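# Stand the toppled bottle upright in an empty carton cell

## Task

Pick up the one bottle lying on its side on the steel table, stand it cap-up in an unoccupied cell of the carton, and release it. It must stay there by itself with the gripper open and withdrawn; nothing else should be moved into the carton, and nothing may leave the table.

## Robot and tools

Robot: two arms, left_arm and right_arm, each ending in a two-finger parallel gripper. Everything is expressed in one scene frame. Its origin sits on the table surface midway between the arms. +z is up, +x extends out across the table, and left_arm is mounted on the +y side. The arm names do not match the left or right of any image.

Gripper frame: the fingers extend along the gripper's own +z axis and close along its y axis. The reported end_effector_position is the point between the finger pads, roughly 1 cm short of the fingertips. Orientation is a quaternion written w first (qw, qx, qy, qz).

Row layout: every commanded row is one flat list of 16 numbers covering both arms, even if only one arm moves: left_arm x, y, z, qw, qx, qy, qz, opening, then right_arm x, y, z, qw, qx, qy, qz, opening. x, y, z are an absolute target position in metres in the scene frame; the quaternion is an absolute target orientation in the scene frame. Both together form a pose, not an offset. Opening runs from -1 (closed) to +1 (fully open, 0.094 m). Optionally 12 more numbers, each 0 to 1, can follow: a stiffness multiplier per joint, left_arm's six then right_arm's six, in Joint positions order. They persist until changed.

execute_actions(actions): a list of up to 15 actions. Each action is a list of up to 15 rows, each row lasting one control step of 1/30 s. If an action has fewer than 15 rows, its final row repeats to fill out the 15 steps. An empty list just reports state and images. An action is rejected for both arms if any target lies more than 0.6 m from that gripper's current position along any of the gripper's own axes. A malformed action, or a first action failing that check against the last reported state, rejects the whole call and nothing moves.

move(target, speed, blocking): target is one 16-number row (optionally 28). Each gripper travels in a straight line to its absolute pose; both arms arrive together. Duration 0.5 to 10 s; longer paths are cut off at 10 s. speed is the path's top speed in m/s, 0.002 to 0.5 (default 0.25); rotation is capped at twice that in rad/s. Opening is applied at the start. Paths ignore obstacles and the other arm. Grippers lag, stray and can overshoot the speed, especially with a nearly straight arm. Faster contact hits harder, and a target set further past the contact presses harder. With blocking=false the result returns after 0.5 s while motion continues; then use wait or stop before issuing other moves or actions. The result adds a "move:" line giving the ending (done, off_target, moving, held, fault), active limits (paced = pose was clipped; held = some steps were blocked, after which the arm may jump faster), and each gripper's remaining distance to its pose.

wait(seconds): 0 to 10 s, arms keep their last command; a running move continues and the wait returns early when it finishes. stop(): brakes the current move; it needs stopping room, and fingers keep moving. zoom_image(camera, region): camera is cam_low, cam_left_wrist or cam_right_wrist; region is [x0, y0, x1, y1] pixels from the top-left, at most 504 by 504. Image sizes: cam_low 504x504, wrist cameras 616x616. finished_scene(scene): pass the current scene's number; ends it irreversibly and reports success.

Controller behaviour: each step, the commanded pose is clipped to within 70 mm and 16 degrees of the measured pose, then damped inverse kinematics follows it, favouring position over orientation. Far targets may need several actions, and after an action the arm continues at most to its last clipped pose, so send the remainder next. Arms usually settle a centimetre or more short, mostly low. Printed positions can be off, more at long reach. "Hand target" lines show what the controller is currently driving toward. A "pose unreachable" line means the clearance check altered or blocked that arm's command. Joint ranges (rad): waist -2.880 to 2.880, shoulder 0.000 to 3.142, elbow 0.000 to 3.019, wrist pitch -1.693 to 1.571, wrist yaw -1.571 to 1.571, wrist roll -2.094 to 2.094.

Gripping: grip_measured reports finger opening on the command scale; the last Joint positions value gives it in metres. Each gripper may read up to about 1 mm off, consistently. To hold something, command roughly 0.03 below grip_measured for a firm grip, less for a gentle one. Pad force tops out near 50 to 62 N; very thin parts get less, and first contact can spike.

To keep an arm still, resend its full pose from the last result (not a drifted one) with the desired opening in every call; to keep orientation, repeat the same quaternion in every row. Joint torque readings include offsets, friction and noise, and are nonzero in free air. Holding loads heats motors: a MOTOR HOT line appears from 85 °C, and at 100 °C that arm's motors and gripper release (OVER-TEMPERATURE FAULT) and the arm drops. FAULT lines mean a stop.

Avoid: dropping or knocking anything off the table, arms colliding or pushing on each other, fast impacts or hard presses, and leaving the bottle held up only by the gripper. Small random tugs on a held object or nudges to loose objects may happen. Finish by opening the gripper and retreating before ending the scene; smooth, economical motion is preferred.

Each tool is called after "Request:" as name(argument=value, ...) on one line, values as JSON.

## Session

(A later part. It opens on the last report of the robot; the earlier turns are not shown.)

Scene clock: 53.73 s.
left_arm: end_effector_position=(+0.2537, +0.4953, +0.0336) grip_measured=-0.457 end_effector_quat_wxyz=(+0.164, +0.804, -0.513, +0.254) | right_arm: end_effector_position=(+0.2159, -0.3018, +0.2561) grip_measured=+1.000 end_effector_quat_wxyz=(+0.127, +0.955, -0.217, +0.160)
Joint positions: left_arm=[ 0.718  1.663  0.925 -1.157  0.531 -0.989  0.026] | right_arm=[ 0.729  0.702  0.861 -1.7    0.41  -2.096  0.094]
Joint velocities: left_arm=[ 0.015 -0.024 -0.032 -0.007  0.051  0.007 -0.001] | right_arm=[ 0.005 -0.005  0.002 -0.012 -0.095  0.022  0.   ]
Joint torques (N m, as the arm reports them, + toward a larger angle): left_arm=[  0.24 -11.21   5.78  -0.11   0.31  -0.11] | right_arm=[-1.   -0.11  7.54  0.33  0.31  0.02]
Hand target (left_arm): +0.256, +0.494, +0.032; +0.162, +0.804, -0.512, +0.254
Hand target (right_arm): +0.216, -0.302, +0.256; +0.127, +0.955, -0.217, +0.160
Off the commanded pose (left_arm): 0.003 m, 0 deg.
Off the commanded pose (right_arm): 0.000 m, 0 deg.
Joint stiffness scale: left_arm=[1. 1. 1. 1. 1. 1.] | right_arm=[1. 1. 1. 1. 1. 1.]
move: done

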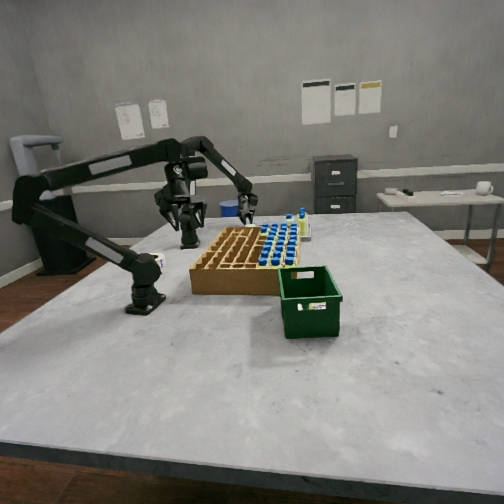

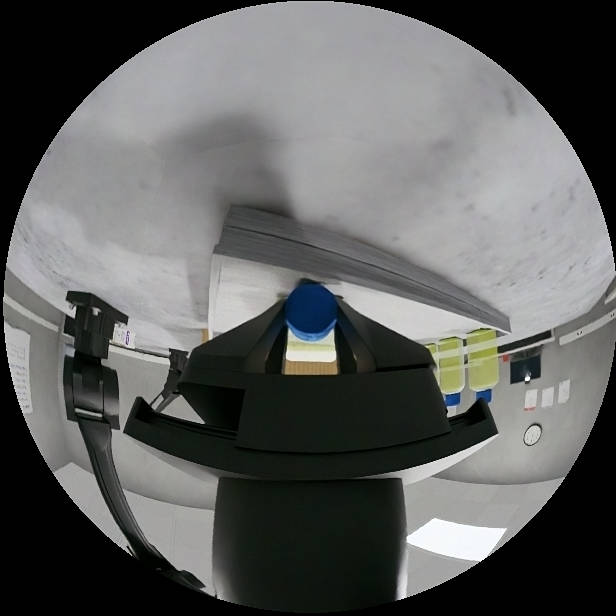

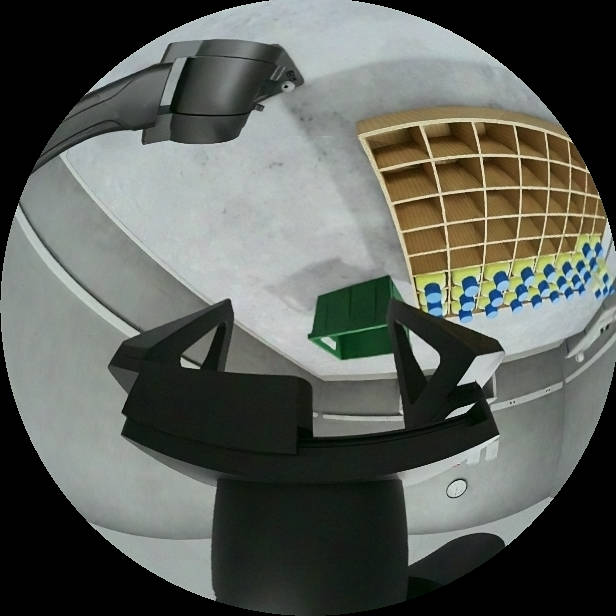

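Request:
move(target=[0.26,0.48,0.15,0.162,0.804,-0.512,0.254,-0.5,0.216,-0.302,0.256,0.127,0.955,-0.217,0.16,1], speed=0.15)

Request:
move(target=[0.32,0.36,0.26,0.462,0,0.887,0,-0.5,0.216,-0.302,0.256,0.127,0.955,-0.217,0.16,1])

Request:
move(target=[0.33,0.21,0.25,0.462,0,0.887,0,-0.5,0.216,-0.302,0.256,0.127,0.955,-0.217,0.16,1], speed=0.15)

Request:
zoom_image(camera="cam_low", region=[170,120,330,280])

Scene clock: 61.33 s.
left_arm: end_effector_position=(+0.2516, +0.4758, +0.1375) grip_measured=-0.457 end_effector_quat_wxyz=(+0.168, +0.805, -0.511, +0.251) | right_arm: end_effector_position=(+0.2159, -0.3018, +0.2561) grip_measured=+1.000 end_effector_quat_wxyz=(+0.127, +0.955, -0.217, +0.160)
Joint positions: left_arm=[ 0.689  1.459  1.008 -1.437  0.536 -1.024  0.026] | right_arm=[ 0.729  0.702  0.861 -1.7    0.41  -2.096  0.094]
Joint velocities: left_arm=[-0.005 -0.015  0.007  0.012  0.11   0.007  0.001] | right_arm=[-0.024  0.005 -0.002 -0.002  0.007 -0.007  0.   ]
Joint torques (N m, as the arm reports them, + toward a larger angle): left_arm=[ 0.6  -9.95 10.57 -1.42  0.53 -0.11] | right_arm=[-0.87  0.76  7.56  0.63  0.26 -0.01]
Hand target (left_arm): +0.260, +0.480, +0.149; +0.162, +0.804, -0.512, +0.254
Hand target (right_arm): +0.216, -0.302, +0.256; +0.127, +0.955, -0.217, +0.160
Off the commanded pose (left_arm): 0.016 m, 1 deg.
Off the commanded pose (right_arm): 0.000 m, 0 deg.
Joint stiffness scale: left_arm=[1. 1. 1. 1. 1. 1.] | right_arm=[1. 1. 1. 1. 1. 1.]
move: off_target (left_arm)

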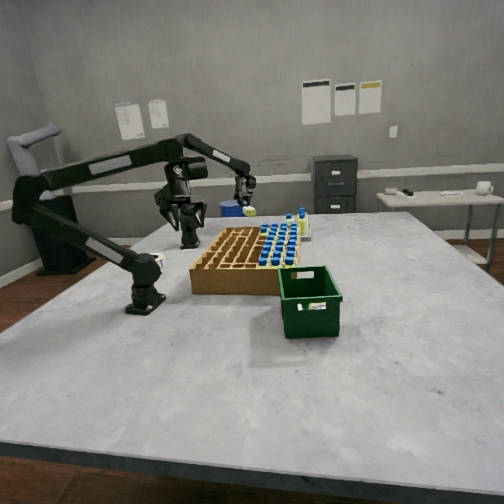

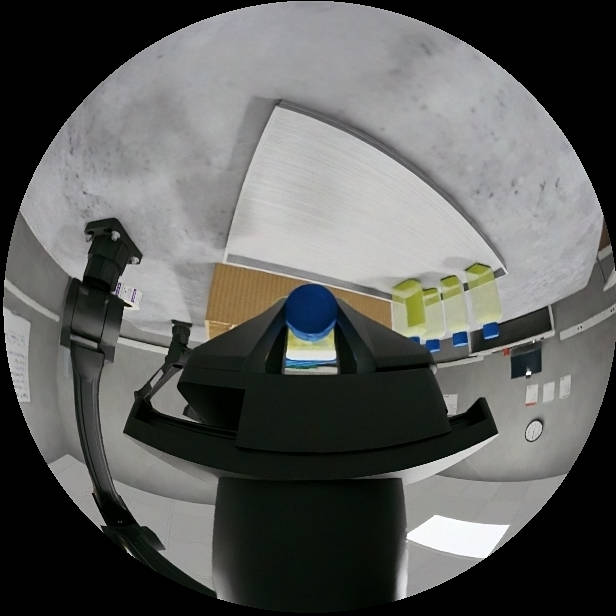

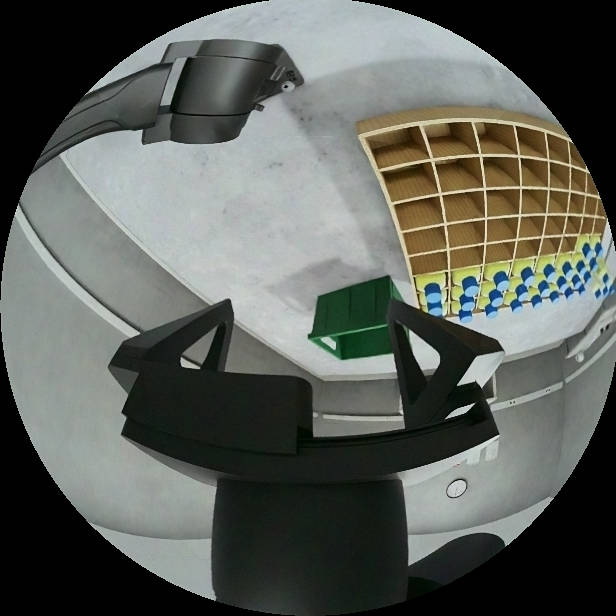

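Scene clock: 66.60 s.
left_arm: end_effector_position=(+0.3160, +0.3644, +0.2454) grip_measured=-0.456 end_effector_quat_wxyz=(+0.443, -0.014, +0.896, -0.007) | right_arm: end_effector_position=(+0.2159, -0.3018, +0.2561) grip_measured=+1.000 end_effector_quat_wxyz=(+0.127, +0.955, -0.217, +0.160)
Joint positions: left_arm=[ 0.202  0.705  0.625 -0.615  0.323  0.228  0.026] | right_arm=[ 0.729  0.702  0.861 -1.7    0.41  -2.096  0.094]
Joint velocities: left_arm=[-0.015 -0.015 -0.007 -0.002 -0.007 -0.066 -0.   ] | right_arm=[-0.015  0.005  0.012  0.002 -0.037 -0.095  0.   ]
Joint torques (N m, as the arm reports them, + toward a larger angle): left_arm=[ 0.41 -2.48 10.96  2.58  0.32  0.13] | right_arm=[-0.53 -0.31  7.75  0.5   0.24 -0.05]
Hand target (left_arm): +0.320, +0.362, +0.258; +0.462, -0.000, +0.887, -0.000
Hand target (right_arm): +0.216, -0.302, +0.256; +0.127, +0.955, -0.217, +0.160
Off the commanded pose (left_arm): 0.016 m, 3 deg.
Off the commanded pose (right_arm): 0.000 m, 0 deg.
Joint stiffness scale: left_arm=[1. 1. 1. 1. 1. 1.] | right_arm=[1. 1. 1. 1. 1. 1.]
move: off_target (left_arm)

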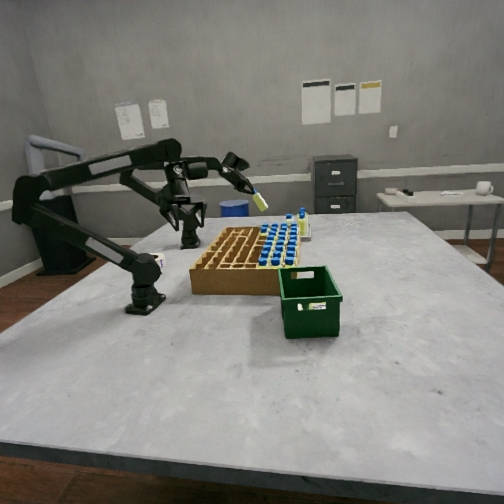

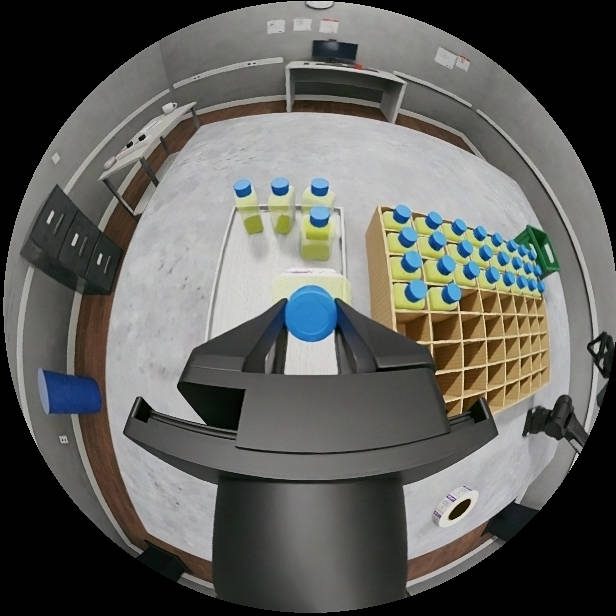

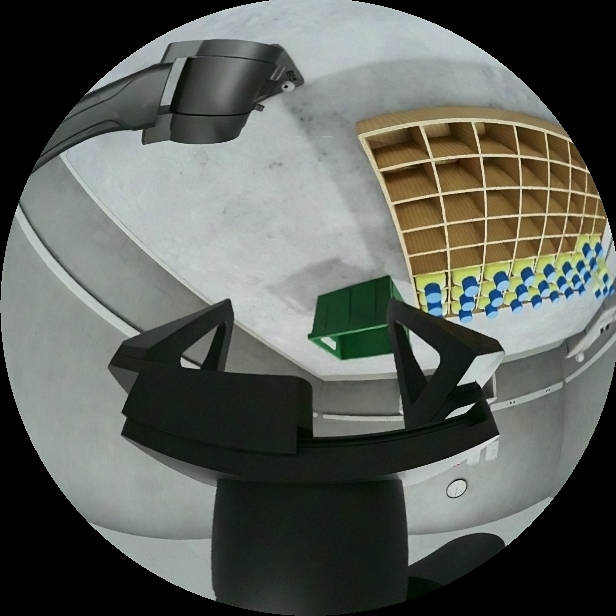

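Scene clock: 68.13 s.
left_arm: end_effector_position=(+0.3215, +0.2137, +0.2309) grip_measured=-0.456 end_effector_quat_wxyz=(+0.439, +0.010, +0.898, +0.005) | right_arm: end_effector_position=(+0.2159, -0.3018, +0.2561) grip_measured=+1.000 end_effector_quat_wxyz=(+0.127, +0.955, -0.217, +0.160)
Joint positions: left_arm=[-0.517  0.704  0.589 -0.569 -0.242 -0.171  0.026] | right_arm=[ 0.729  0.702  0.861 -1.7    0.41  -2.096  0.094]
Joint velocities: left_arm=[ 0.005  0.005 -0.007 -0.002 -0.022 -0.11  -0.001] | right_arm=[-0.005  0.005 -0.012 -0.007 -0.037  0.022  0.   ]
Joint torques (N m, as the arm reports them, + toward a larger angle): left_arm=[ 1.3  -1.32 12.7   2.67 -0.4  -0.1 ] | right_arm=[ 0.02 -0.69  7.57  0.37  0.2   0.  ]
Hand target (left_arm): +0.329, +0.213, +0.250; +0.462, -0.001, +0.887, -0.002
Hand target (right_arm): +0.216, -0.302, +0.256; +0.127, +0.955, -0.217, +0.160
Off the commanded pose (left_arm): 0.021 m, 3 deg.
Off the commanded pose (right_arm): 0.000 m, 0 deg.
Joint stiffness scale: left_arm=[1. 1. 1. 1. 1. 1.] | right_arm=[1. 1. 1. 1. 1. 1.]
move: off_target (left_arm)

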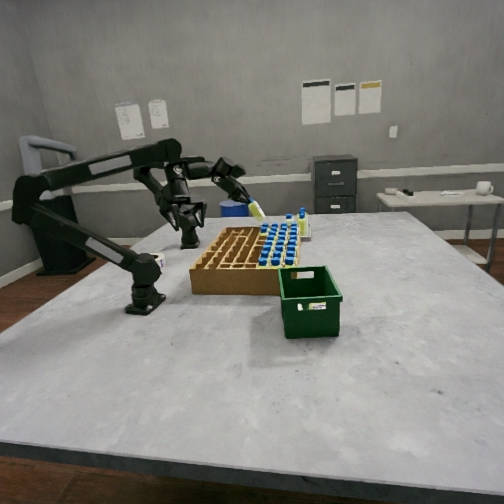

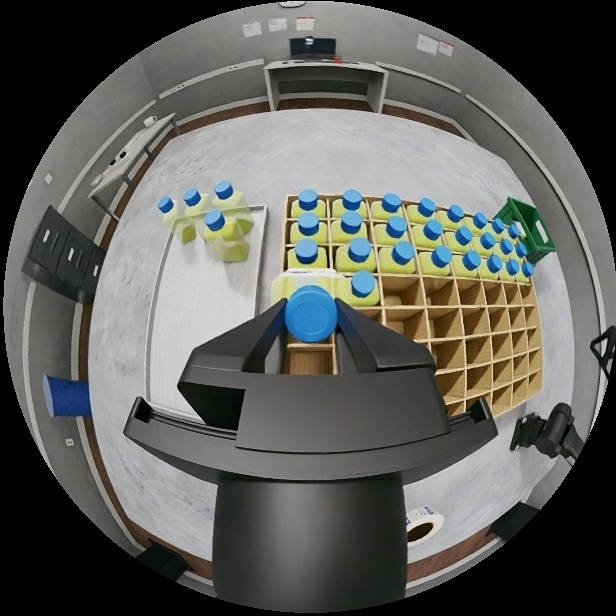

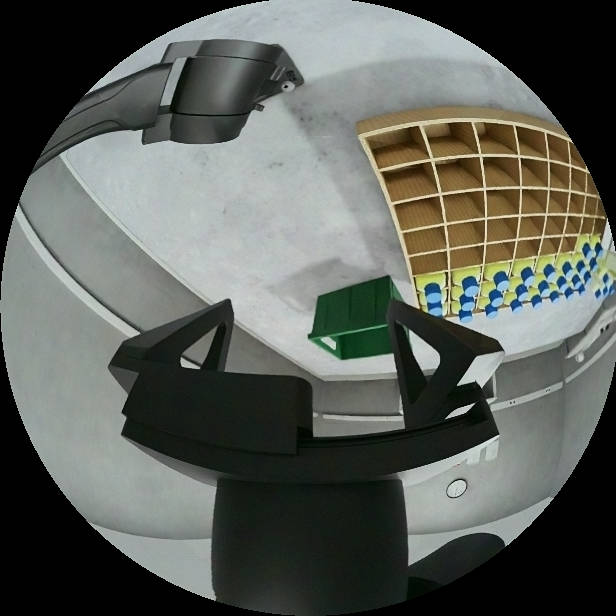

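Region (170, 120, 330, 280) of cam_low's 504x504 image, scaled by 3.150, with more detail than that image has.

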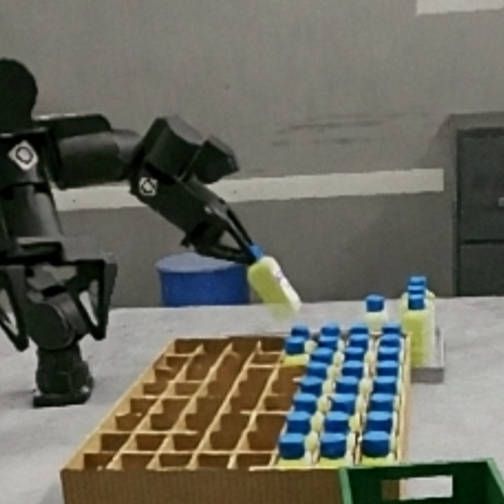

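Request:
move(target=[0.305,0.212,0.225,0.225,0,0.974,0,-0.5,0.216,-0.302,0.256,0.127,0.955,-0.217,0.16,1], speed=0.15)

Request:
zoom_image(camera="cam_low", region=[200,170,300,270])

Scene clock: 73.27 s.
left_arm: end_effector_position=(+0.2924, +0.2127, +0.2025) grip_measured=-0.456 end_effector_quat_wxyz=(+0.208, +0.010, +0.978, +0.006) | right_arm: end_effector_position=(+0.2159, -0.3018, +0.2561) grip_measured=+1.000 end_effector_quat_wxyz=(+0.127, +0.955, -0.217, +0.160)
Joint positions: left_arm=[-0.481  0.904  0.793 -1.056 -0.116 -0.227  0.026] | right_arm=[ 0.729  0.702  0.861 -1.7    0.41  -2.096  0.094]
Joint velocities: left_arm=[-0.005 -0.005  0.007 -0.017 -0.037 -0.051 -0.   ] | right_arm=[-0.015 -0.015 -0.007  0.007 -0.081  0.007  0.   ]
Joint torques (N m, as the arm reports them, + toward a larger angle): left_arm=[ 1.82 -3.39 14.57  0.43 -0.08 -0.1 ] | right_arm=[ 0.68  0.1   7.47  0.5   0.22 -0.01]
Hand target (left_arm): +0.304, +0.212, +0.225; +0.225, +0.000, +0.974, -0.000
Hand target (right_arm): +0.216, -0.302, +0.256; +0.127, +0.955, -0.217, +0.160
Off the commanded pose (left_arm): 0.026 m, 2 deg.
Off the commanded pose (right_arm): 0.000 m, 0 deg.
Joint stiffness scale: left_arm=[1. 1. 1. 1. 1. 1.] | right_arm=[1. 1. 1. 1. 1. 1.]
move: off_target (left_arm)

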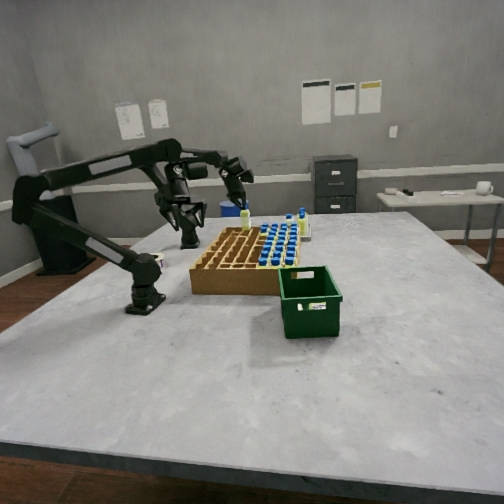

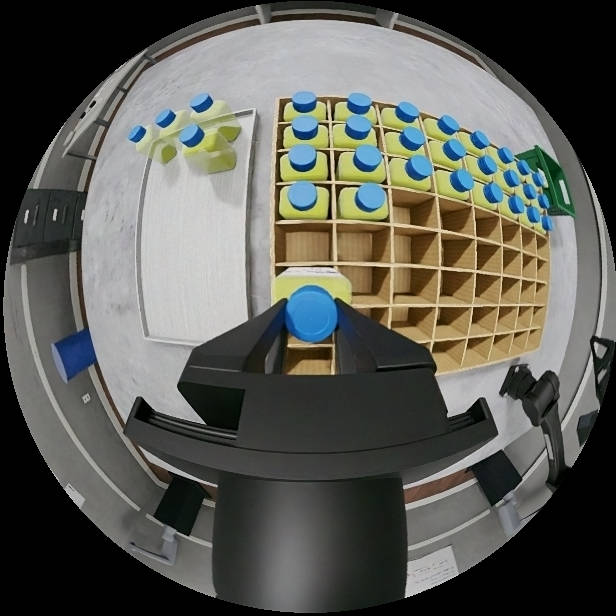

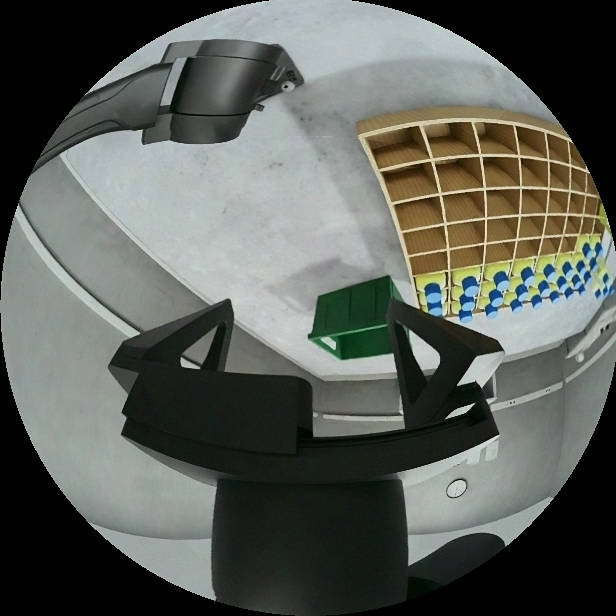

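Region (200, 170, 300, 270) of cam_low's 504x504 image, scaled by 5.040, with more detail than that image has.

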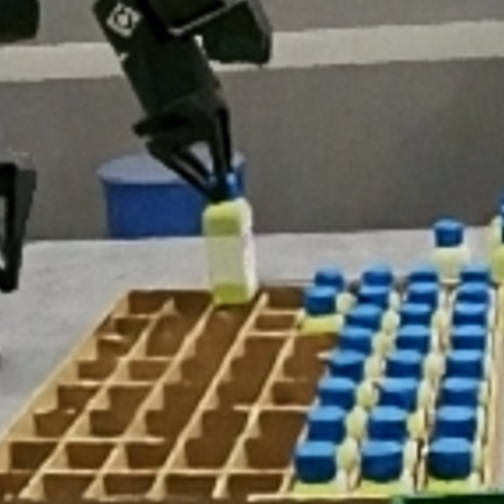

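Request:
move(target=[0.296,0.216,0.175,0.19,0,0.982,0,-0.5,0.216,-0.302,0.256,0.127,0.955,-0.217,0.16,1], speed=0.03)

Request:
zoom_image(camera="cam_low", region=[200,170,300,270])

Scene clock: 78.40 s.
left_arm: end_effector_position=(+0.2939, +0.2141, +0.1912) grip_measured=-0.456 end_effector_quat_wxyz=(+0.204, +0.004, +0.979, -0.003) | right_arm: end_effector_position=(+0.2159, -0.3018, +0.2561) grip_measured=+1.000 end_effector_quat_wxyz=(+0.127, +0.955, -0.217, +0.160)
Joint positions: left_arm=[-0.463  0.915  0.77  -1.026 -0.094 -0.228  0.026] | right_arm=[ 0.729  0.702  0.861 -1.7    0.41  -2.096  0.094]
Joint velocities: left_arm=[-0.005 -0.005  0.007  0.002 -0.081 -0.022 -0.   ] | right_arm=[-0.005 -0.005 -0.007 -0.012 -0.037  0.051  0.   ]
Joint torques (N m, as the arm reports them, + toward a larger angle): left_arm=[ 1.92 -1.1   8.47  1.54 -0.05  0.01] | right_arm=[-0.65 -0.27  7.78  0.69  0.18  0.03]
Hand target (left_arm): +0.295, +0.216, +0.176; +0.190, -0.000, +0.982, +0.000
Hand target (right_arm): +0.216, -0.302, +0.256; +0.127, +0.955, -0.217, +0.160
Off the commanded pose (left_arm): 0.016 m, 2 deg.
Off the commanded pose (right_arm): 0.000 m, 0 deg.
Joint stiffness scale: left_arm=[1. 1. 1. 1. 1. 1.] | right_arm=[1. 1. 1. 1. 1. 1.]
move: off_target (left_arm)

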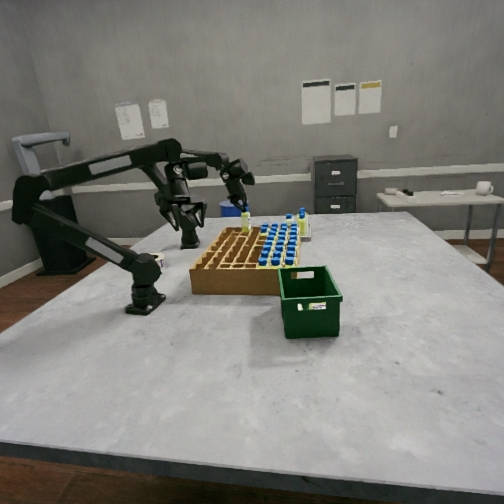

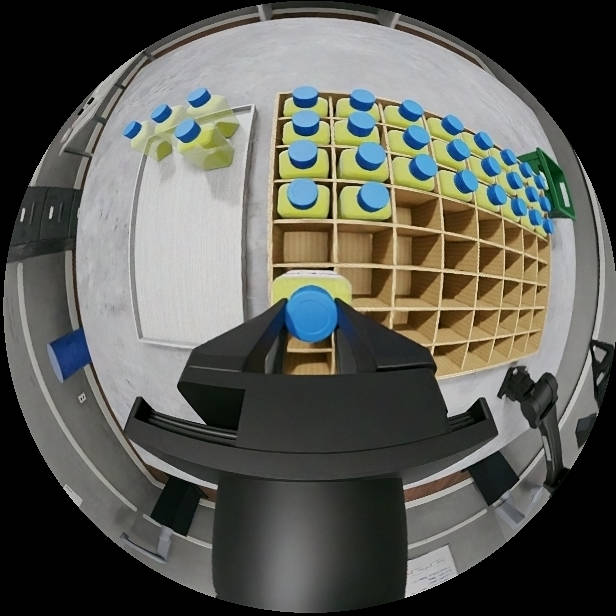

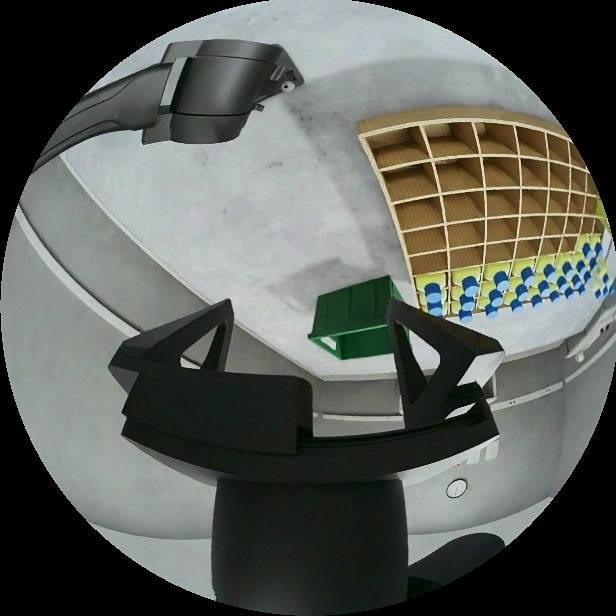

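Region (200, 170, 300, 270) of cam_low's 504x504 image, scaled by 5.040, with more detail than that image has.

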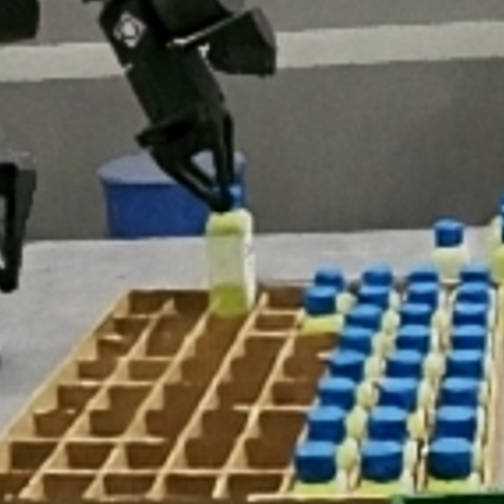

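Request:
move(target=[0.302,0.223,0.213,0.21,0,0.978,0,-0.5,0.216,-0.302,0.256,0.127,0.955,-0.217,0.16,1], speed=0.04)

Request:
move(target=[0.296,0.223,0.17,0.2,0,0.98,0,-0.5,0.216,-0.302,0.256,0.127,0.955,-0.217,0.16,1], speed=0.03)

Request:
zoom_image(camera="cam_low", region=[200,170,300,270])

Scene clock: 82.60 s.
left_arm: end_effector_position=(+0.2902, +0.2226, +0.1909) grip_measured=-0.456 end_effector_quat_wxyz=(+0.193, -0.001, +0.981, +0.002) | right_arm: end_effector_position=(+0.2159, -0.3018, +0.2561) grip_measured=+1.000 end_effector_quat_wxyz=(+0.127, +0.955, -0.217, +0.160)
Joint positions: left_arm=[-0.438  0.912  0.773 -1.053 -0.089 -0.212  0.026] | right_arm=[ 0.729  0.702  0.861 -1.7    0.41  -2.096  0.094]
Joint velocities: left_arm=[-0.005  0.024  0.002 -0.002 -0.007 -0.051  0.   ] | right_arm=[-0.005 -0.005 -0.002  0.007  0.007 -0.022  0.   ]
Joint torques (N m, as the arm reports them, + toward a larger angle): left_arm=[ 1.73 -2.98 14.39  0.19 -0.21  0.09] | right_arm=[-0.05 -0.01  7.58  0.3   0.23  0.01]
Hand target (left_arm): +0.301, +0.223, +0.213; +0.210, +0.000, +0.978, +0.000
Hand target (right_arm): +0.216, -0.302, +0.256; +0.127, +0.955, -0.217, +0.160
Off the commanded pose (left_arm): 0.025 m, 2 deg.
Off the commanded pose (right_arm): 0.000 m, 0 deg.
Joint stiffness scale: left_arm=[1. 1. 1. 1. 1. 1.] | right_arm=[1. 1. 1. 1. 1. 1.]
move: off_target (left_arm)

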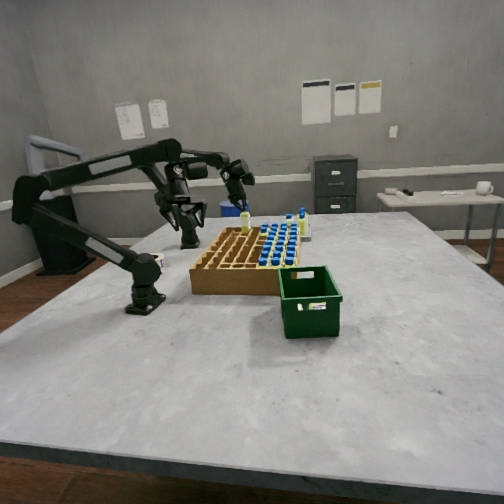

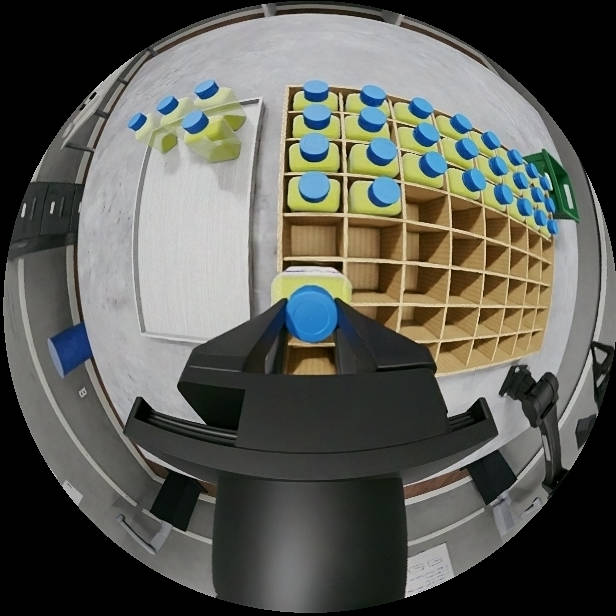

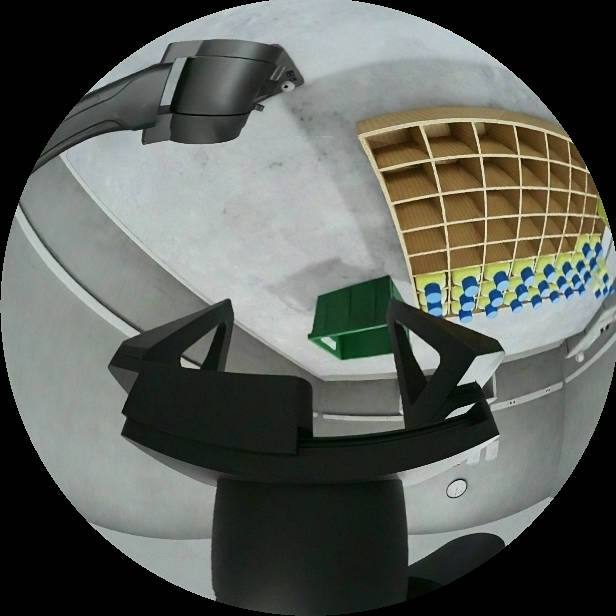

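Scene clock: 83.60 s.
left_arm: end_effector_position=(+0.2908, +0.2224, +0.1693) grip_measured=-0.456 end_effector_quat_wxyz=(+0.194, -0.001, +0.981, +0.001) | right_arm: end_effector_position=(+0.2159, -0.3018, +0.2561) grip_measured=+1.000 end_effector_quat_wxyz=(+0.127, +0.955, -0.217, +0.160)
Joint positions: left_arm=[-0.438  0.925  0.722 -0.987 -0.089 -0.212  0.026] | right_arm=[ 0.729  0.702  0.861 -1.7    0.41  -2.096  0.094]
Joint velocities: left_arm=[-0.015 -0.005 -0.012  0.017  0.037 -0.051 -0.   ] | right_arm=[ 0.005 -0.005  0.012 -0.017 -0.081  0.066  0.   ]
Joint torques (N m, as the arm reports them, + toward a larger angle): left_arm=[ 1.74 -3.   10.05  1.55 -0.05  0.08] | right_arm=[-1.03 -0.07  7.47  0.4   0.23 -0.07]
Hand target (left_arm): +0.296, +0.223, +0.170; +0.200, -0.000, +0.980, +0.000
Hand target (right_arm): +0.216, -0.302, +0.256; +0.127, +0.955, -0.217, +0.160
Off the commanded pose (left_arm): 0.005 m, 1 deg.
Off the commanded pose (right_arm): 0.000 m, 0 deg.
Joint stiffness scale: left_arm=[1. 1. 1. 1. 1. 1.] | right_arm=[1. 1. 1. 1. 1. 1.]
move: done

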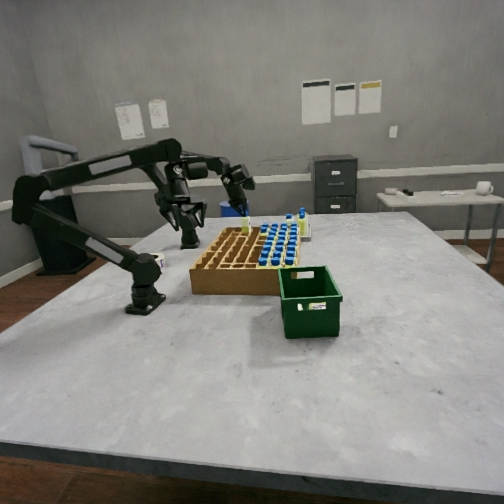

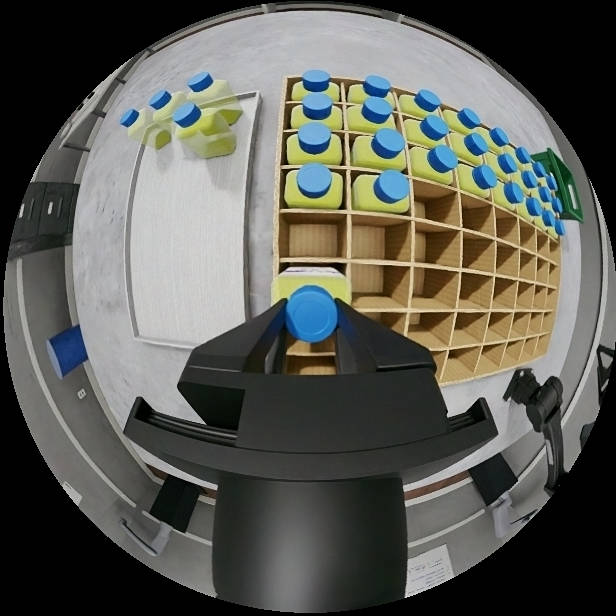

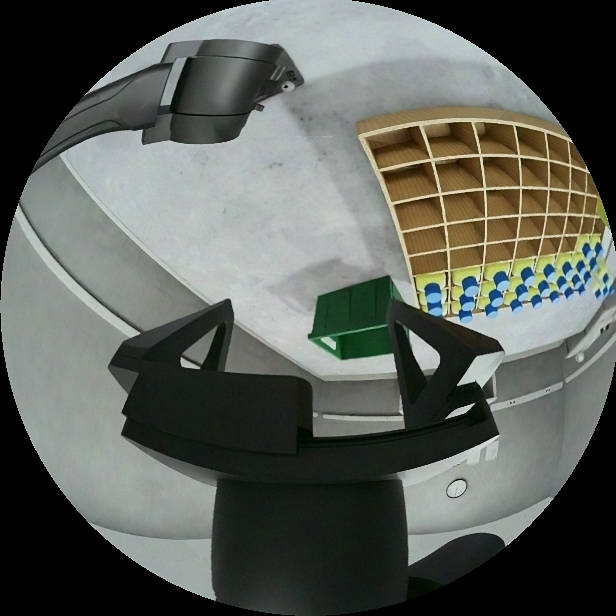

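Region (200, 170, 300, 270) of cam_low's 504x504 image, scaled by 5.040, with more detail than that image has.

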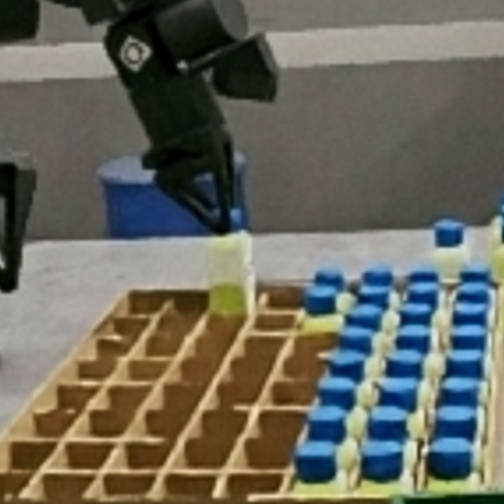

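Going in; about 5.5 cm remains.

Request:
move(target=[0.295,0.222,0.113,0.2,0,0.98,0,-0.5,0.216,-0.302,0.256,0.127,0.955,-0.217,0.16,1], speed=0.05)

Request:
zoom_image(camera="cam_low", region=[200,170,300,270])

Scene clock: 87.13 s.
left_arm: end_effector_position=(+0.2909, +0.2224, +0.1131) grip_measured=-0.456 end_effector_quat_wxyz=(+0.195, -0.001, +0.981, +0.001) | right_arm: end_effector_position=(+0.2159, -0.3018, +0.2561) grip_measured=+1.000 end_effector_quat_wxyz=(+0.127, +0.955, -0.217, +0.160)
Joint positions: left_arm=[-0.438  0.981  0.599 -0.806 -0.089 -0.212  0.026] | right_arm=[ 0.729  0.702  0.861 -1.7    0.41  -2.096  0.094]
Joint velocities: left_arm=[-0.015 -0.015 -0.007 -0.002  0.051 -0.022 -0.   ] | right_arm=[-0.024 -0.005 -0.007 -0.012  0.037  0.007  0.   ]
Joint torques (N m, as the arm reports them, + toward a larger angle): left_arm=[ 1.8  -3.18  9.49  1.48 -0.1   0.05] | right_arm=[-0.44 -0.09  7.7   0.53  0.28 -0.07]
Hand target (left_arm): +0.295, +0.222, +0.113; +0.200, +0.000, +0.980, +0.000
Hand target (right_arm): +0.216, -0.302, +0.256; +0.127, +0.955, -0.217, +0.160
Off the commanded pose (left_arm): 0.004 m, 1 deg.
Off the commanded pose (right_arm): 0.000 m, 0 deg.
Joint stiffness scale: left_arm=[1. 1. 1. 1. 1. 1.] | right_arm=[1. 1. 1. 1. 1. 1.]
move: done

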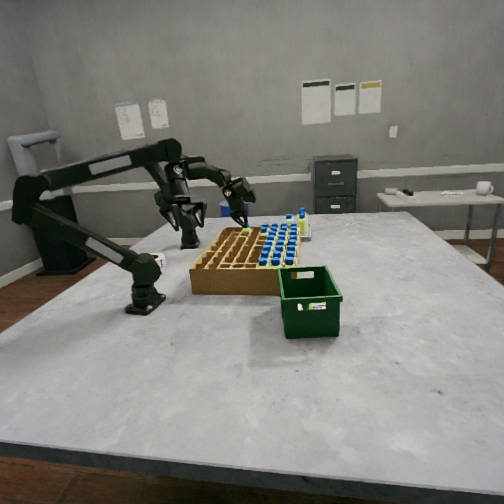

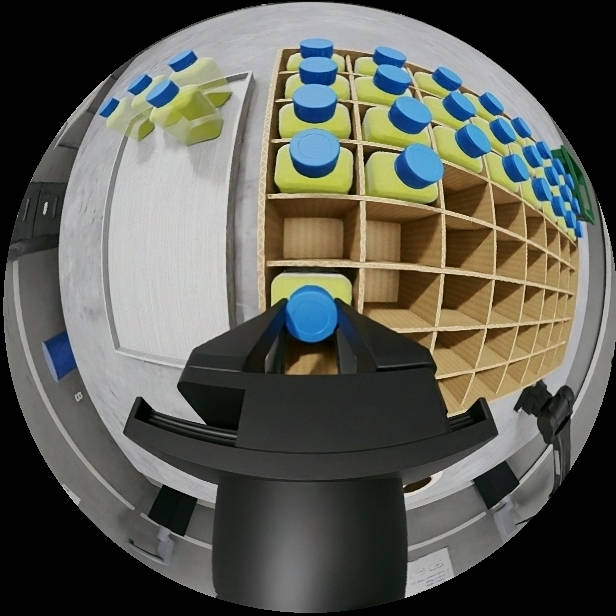

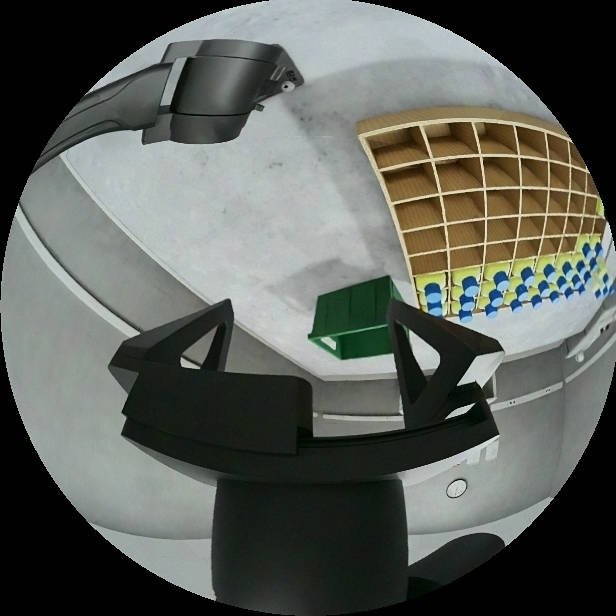

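Region (200, 170, 300, 270) of cam_low's 504x504 image, scaled by 5.040, with more detail than that image has.

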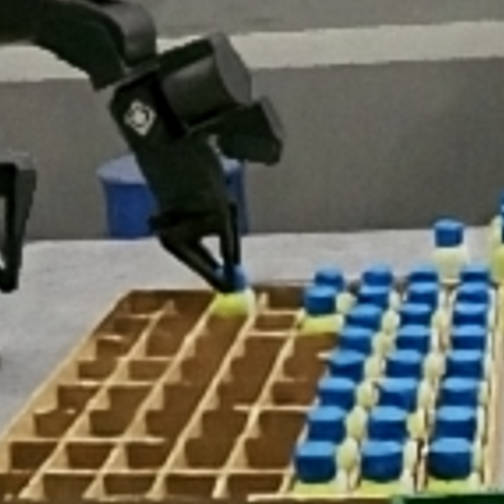

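Request:
execute_actions(actions=[[[0.295,0.222,0.106,0.2,0,0.98,0,-0.5,0.216,-0.302,0.256,0.127,0.955,-0.217,0.16,1]],[[0.295,0.222,0.108,0.2,0,0.98,0,-0.1,0.216,-0.302,0.256,0.127,0.955,-0.217,0.16,1]]])

Request:
move(target=[0.26,0.24,0.24,0.2,0,0.98,0,-0.1,0.216,-0.302,0.256,0.127,0.955,-0.217,0.16,1])

Request:
zoom_image(camera="cam_low", region=[200,170,300,270])

Scene clock: 91.50 s.
left_arm: end_effector_position=(+0.2923, +0.2222, +0.1092) grip_measured=-0.103 end_effector_quat_wxyz=(+0.200, -0.001, +0.980, +0.001) | right_arm: end_effector_position=(+0.2159, -0.3018, +0.2561) grip_measured=+1.000 end_effector_quat_wxyz=(+0.127, +0.955, -0.217, +0.160)
Joint positions: left_arm=[-0.438  0.985  0.588 -0.781 -0.09  -0.212  0.042] | right_arm=[ 0.729  0.702  0.861 -1.7    0.41  -2.096  0.094]
Joint velocities: left_arm=[-0.015 -0.005 -0.022  0.007 -0.066 -0.051 -0.001] | right_arm=[-0.005 -0.015 -0.007 -0.017  0.022 -0.037  0.   ]
Joint torques (N m, as the arm reports them, + toward a larger angle): left_arm=[ 1.31 -3.14  9.52  1.14 -0.05  0.03] | right_arm=[-0.7  -0.59  7.34  0.35  0.25 -0.06]
Hand target (left_arm): +0.295, +0.222, +0.108; +0.200, -0.000, +0.980, +0.000
Hand target (right_arm): +0.216, -0.302, +0.256; +0.127, +0.955, -0.217, +0.160
Off the commanded pose (left_arm): 0.003 m, 0 deg.
Off the commanded pose (right_arm): 0.000 m, 0 deg.
Joint stiffness scale: left_arm=[1. 1. 1. 1. 1. 1.] | right_arm=[1. 1. 1. 1. 1. 1.]

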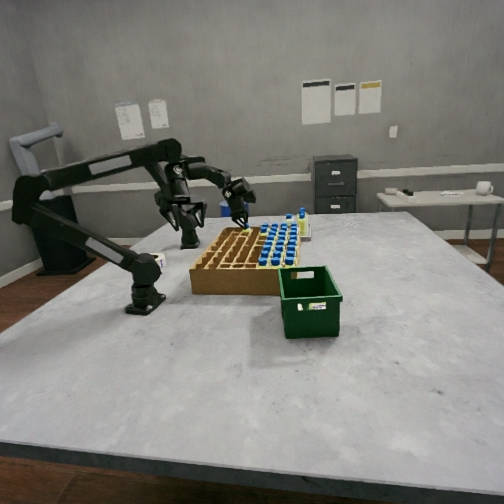

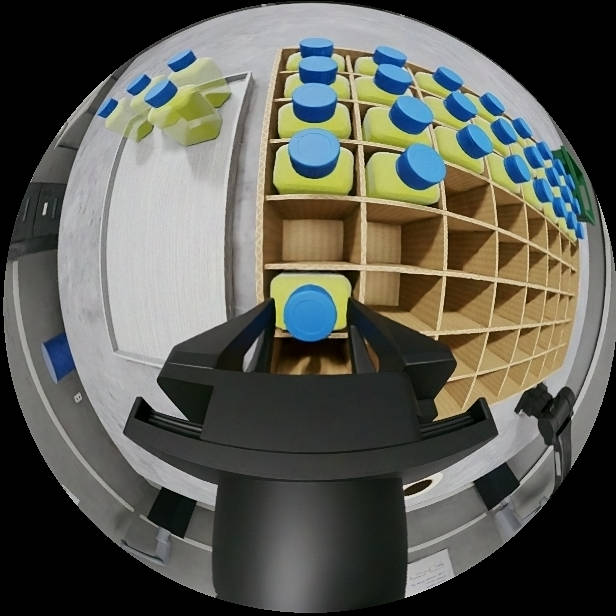

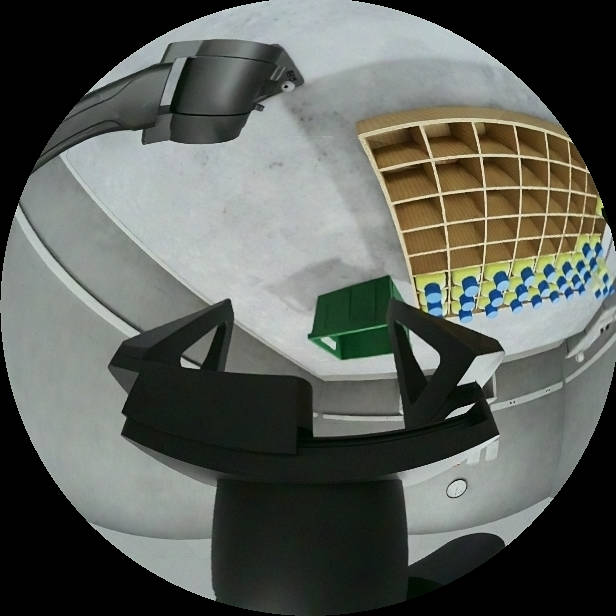

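Scene clock: 92.53 s.
left_arm: end_effector_position=(+0.2565, +0.2385, +0.2281) grip_measured=-0.103 end_effector_quat_wxyz=(+0.196, -0.001, +0.981, +0.001) | right_arm: end_effector_position=(+0.2159, -0.3018, +0.2561) grip_measured=+1.000 end_effector_quat_wxyz=(+0.127, +0.955, -0.217, +0.160)
Joint positions: left_arm=[-0.4    0.787  0.81  -1.206 -0.075 -0.178  0.042] | right_arm=[ 0.729  0.702  0.861 -1.7    0.41  -2.096  0.094]
Joint velocities: left_arm=[ 0.005  0.015 -0.012 -0.002  0.022 -0.022 -0.001] | right_arm=[ 0.005  0.005 -0.007 -0.012 -0.007  0.037  0.   ]
Joint torques (N m, as the arm reports them, + toward a larger angle): left_arm=[ 1.9  -1.74 12.69  0.22  0.01  0.13] | right_arm=[-0.32 -0.58  7.38  0.5   0.21 -0.03]
Hand target (left_arm): +0.261, +0.240, +0.239; +0.200, +0.000, +0.980, +0.000
Hand target (right_arm): +0.216, -0.302, +0.256; +0.127, +0.955, -0.217, +0.160
Off the commanded pose (left_arm): 0.012 m, 0 deg.
Off the commanded pose (right_arm): 0.000 m, 0 deg.
Joint stiffness scale: left_arm=[1. 1. 1. 1. 1. 1.] | right_arm=[1. 1. 1. 1. 1. 1.]
move: off_target (left_arm)

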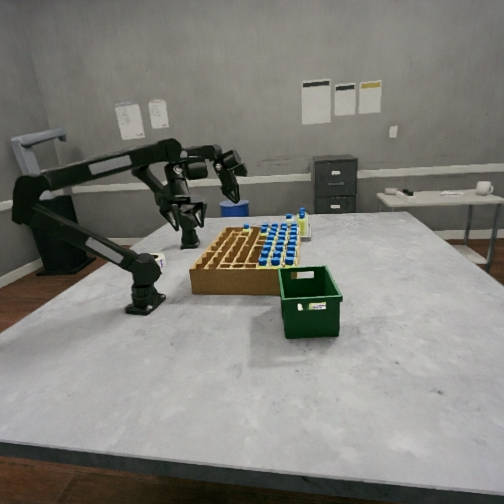

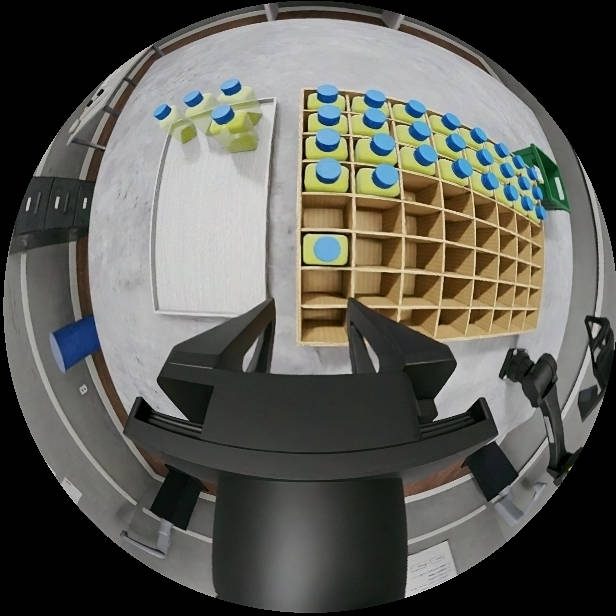

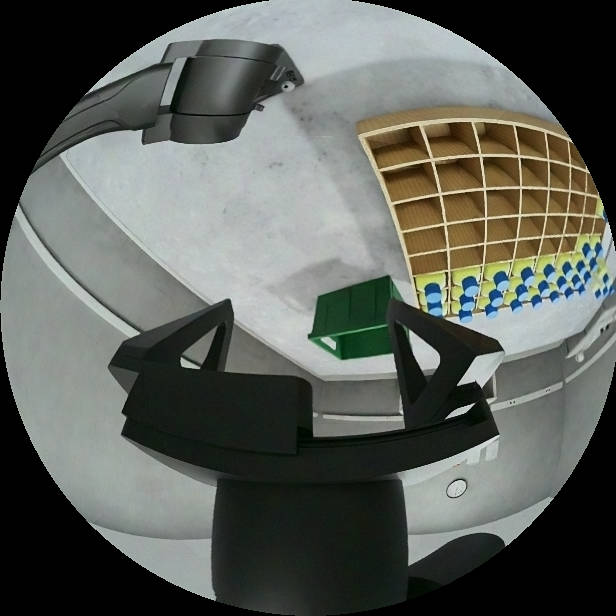

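Region (200, 170, 300, 270) of cam_low's 504x504 image, scaled by 5.040, with more detail than that image has.

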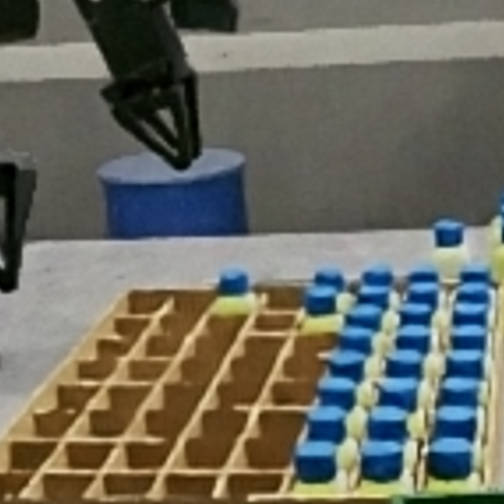

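Request:
finished_scene(scene=1)

The scene is finished: the task was done.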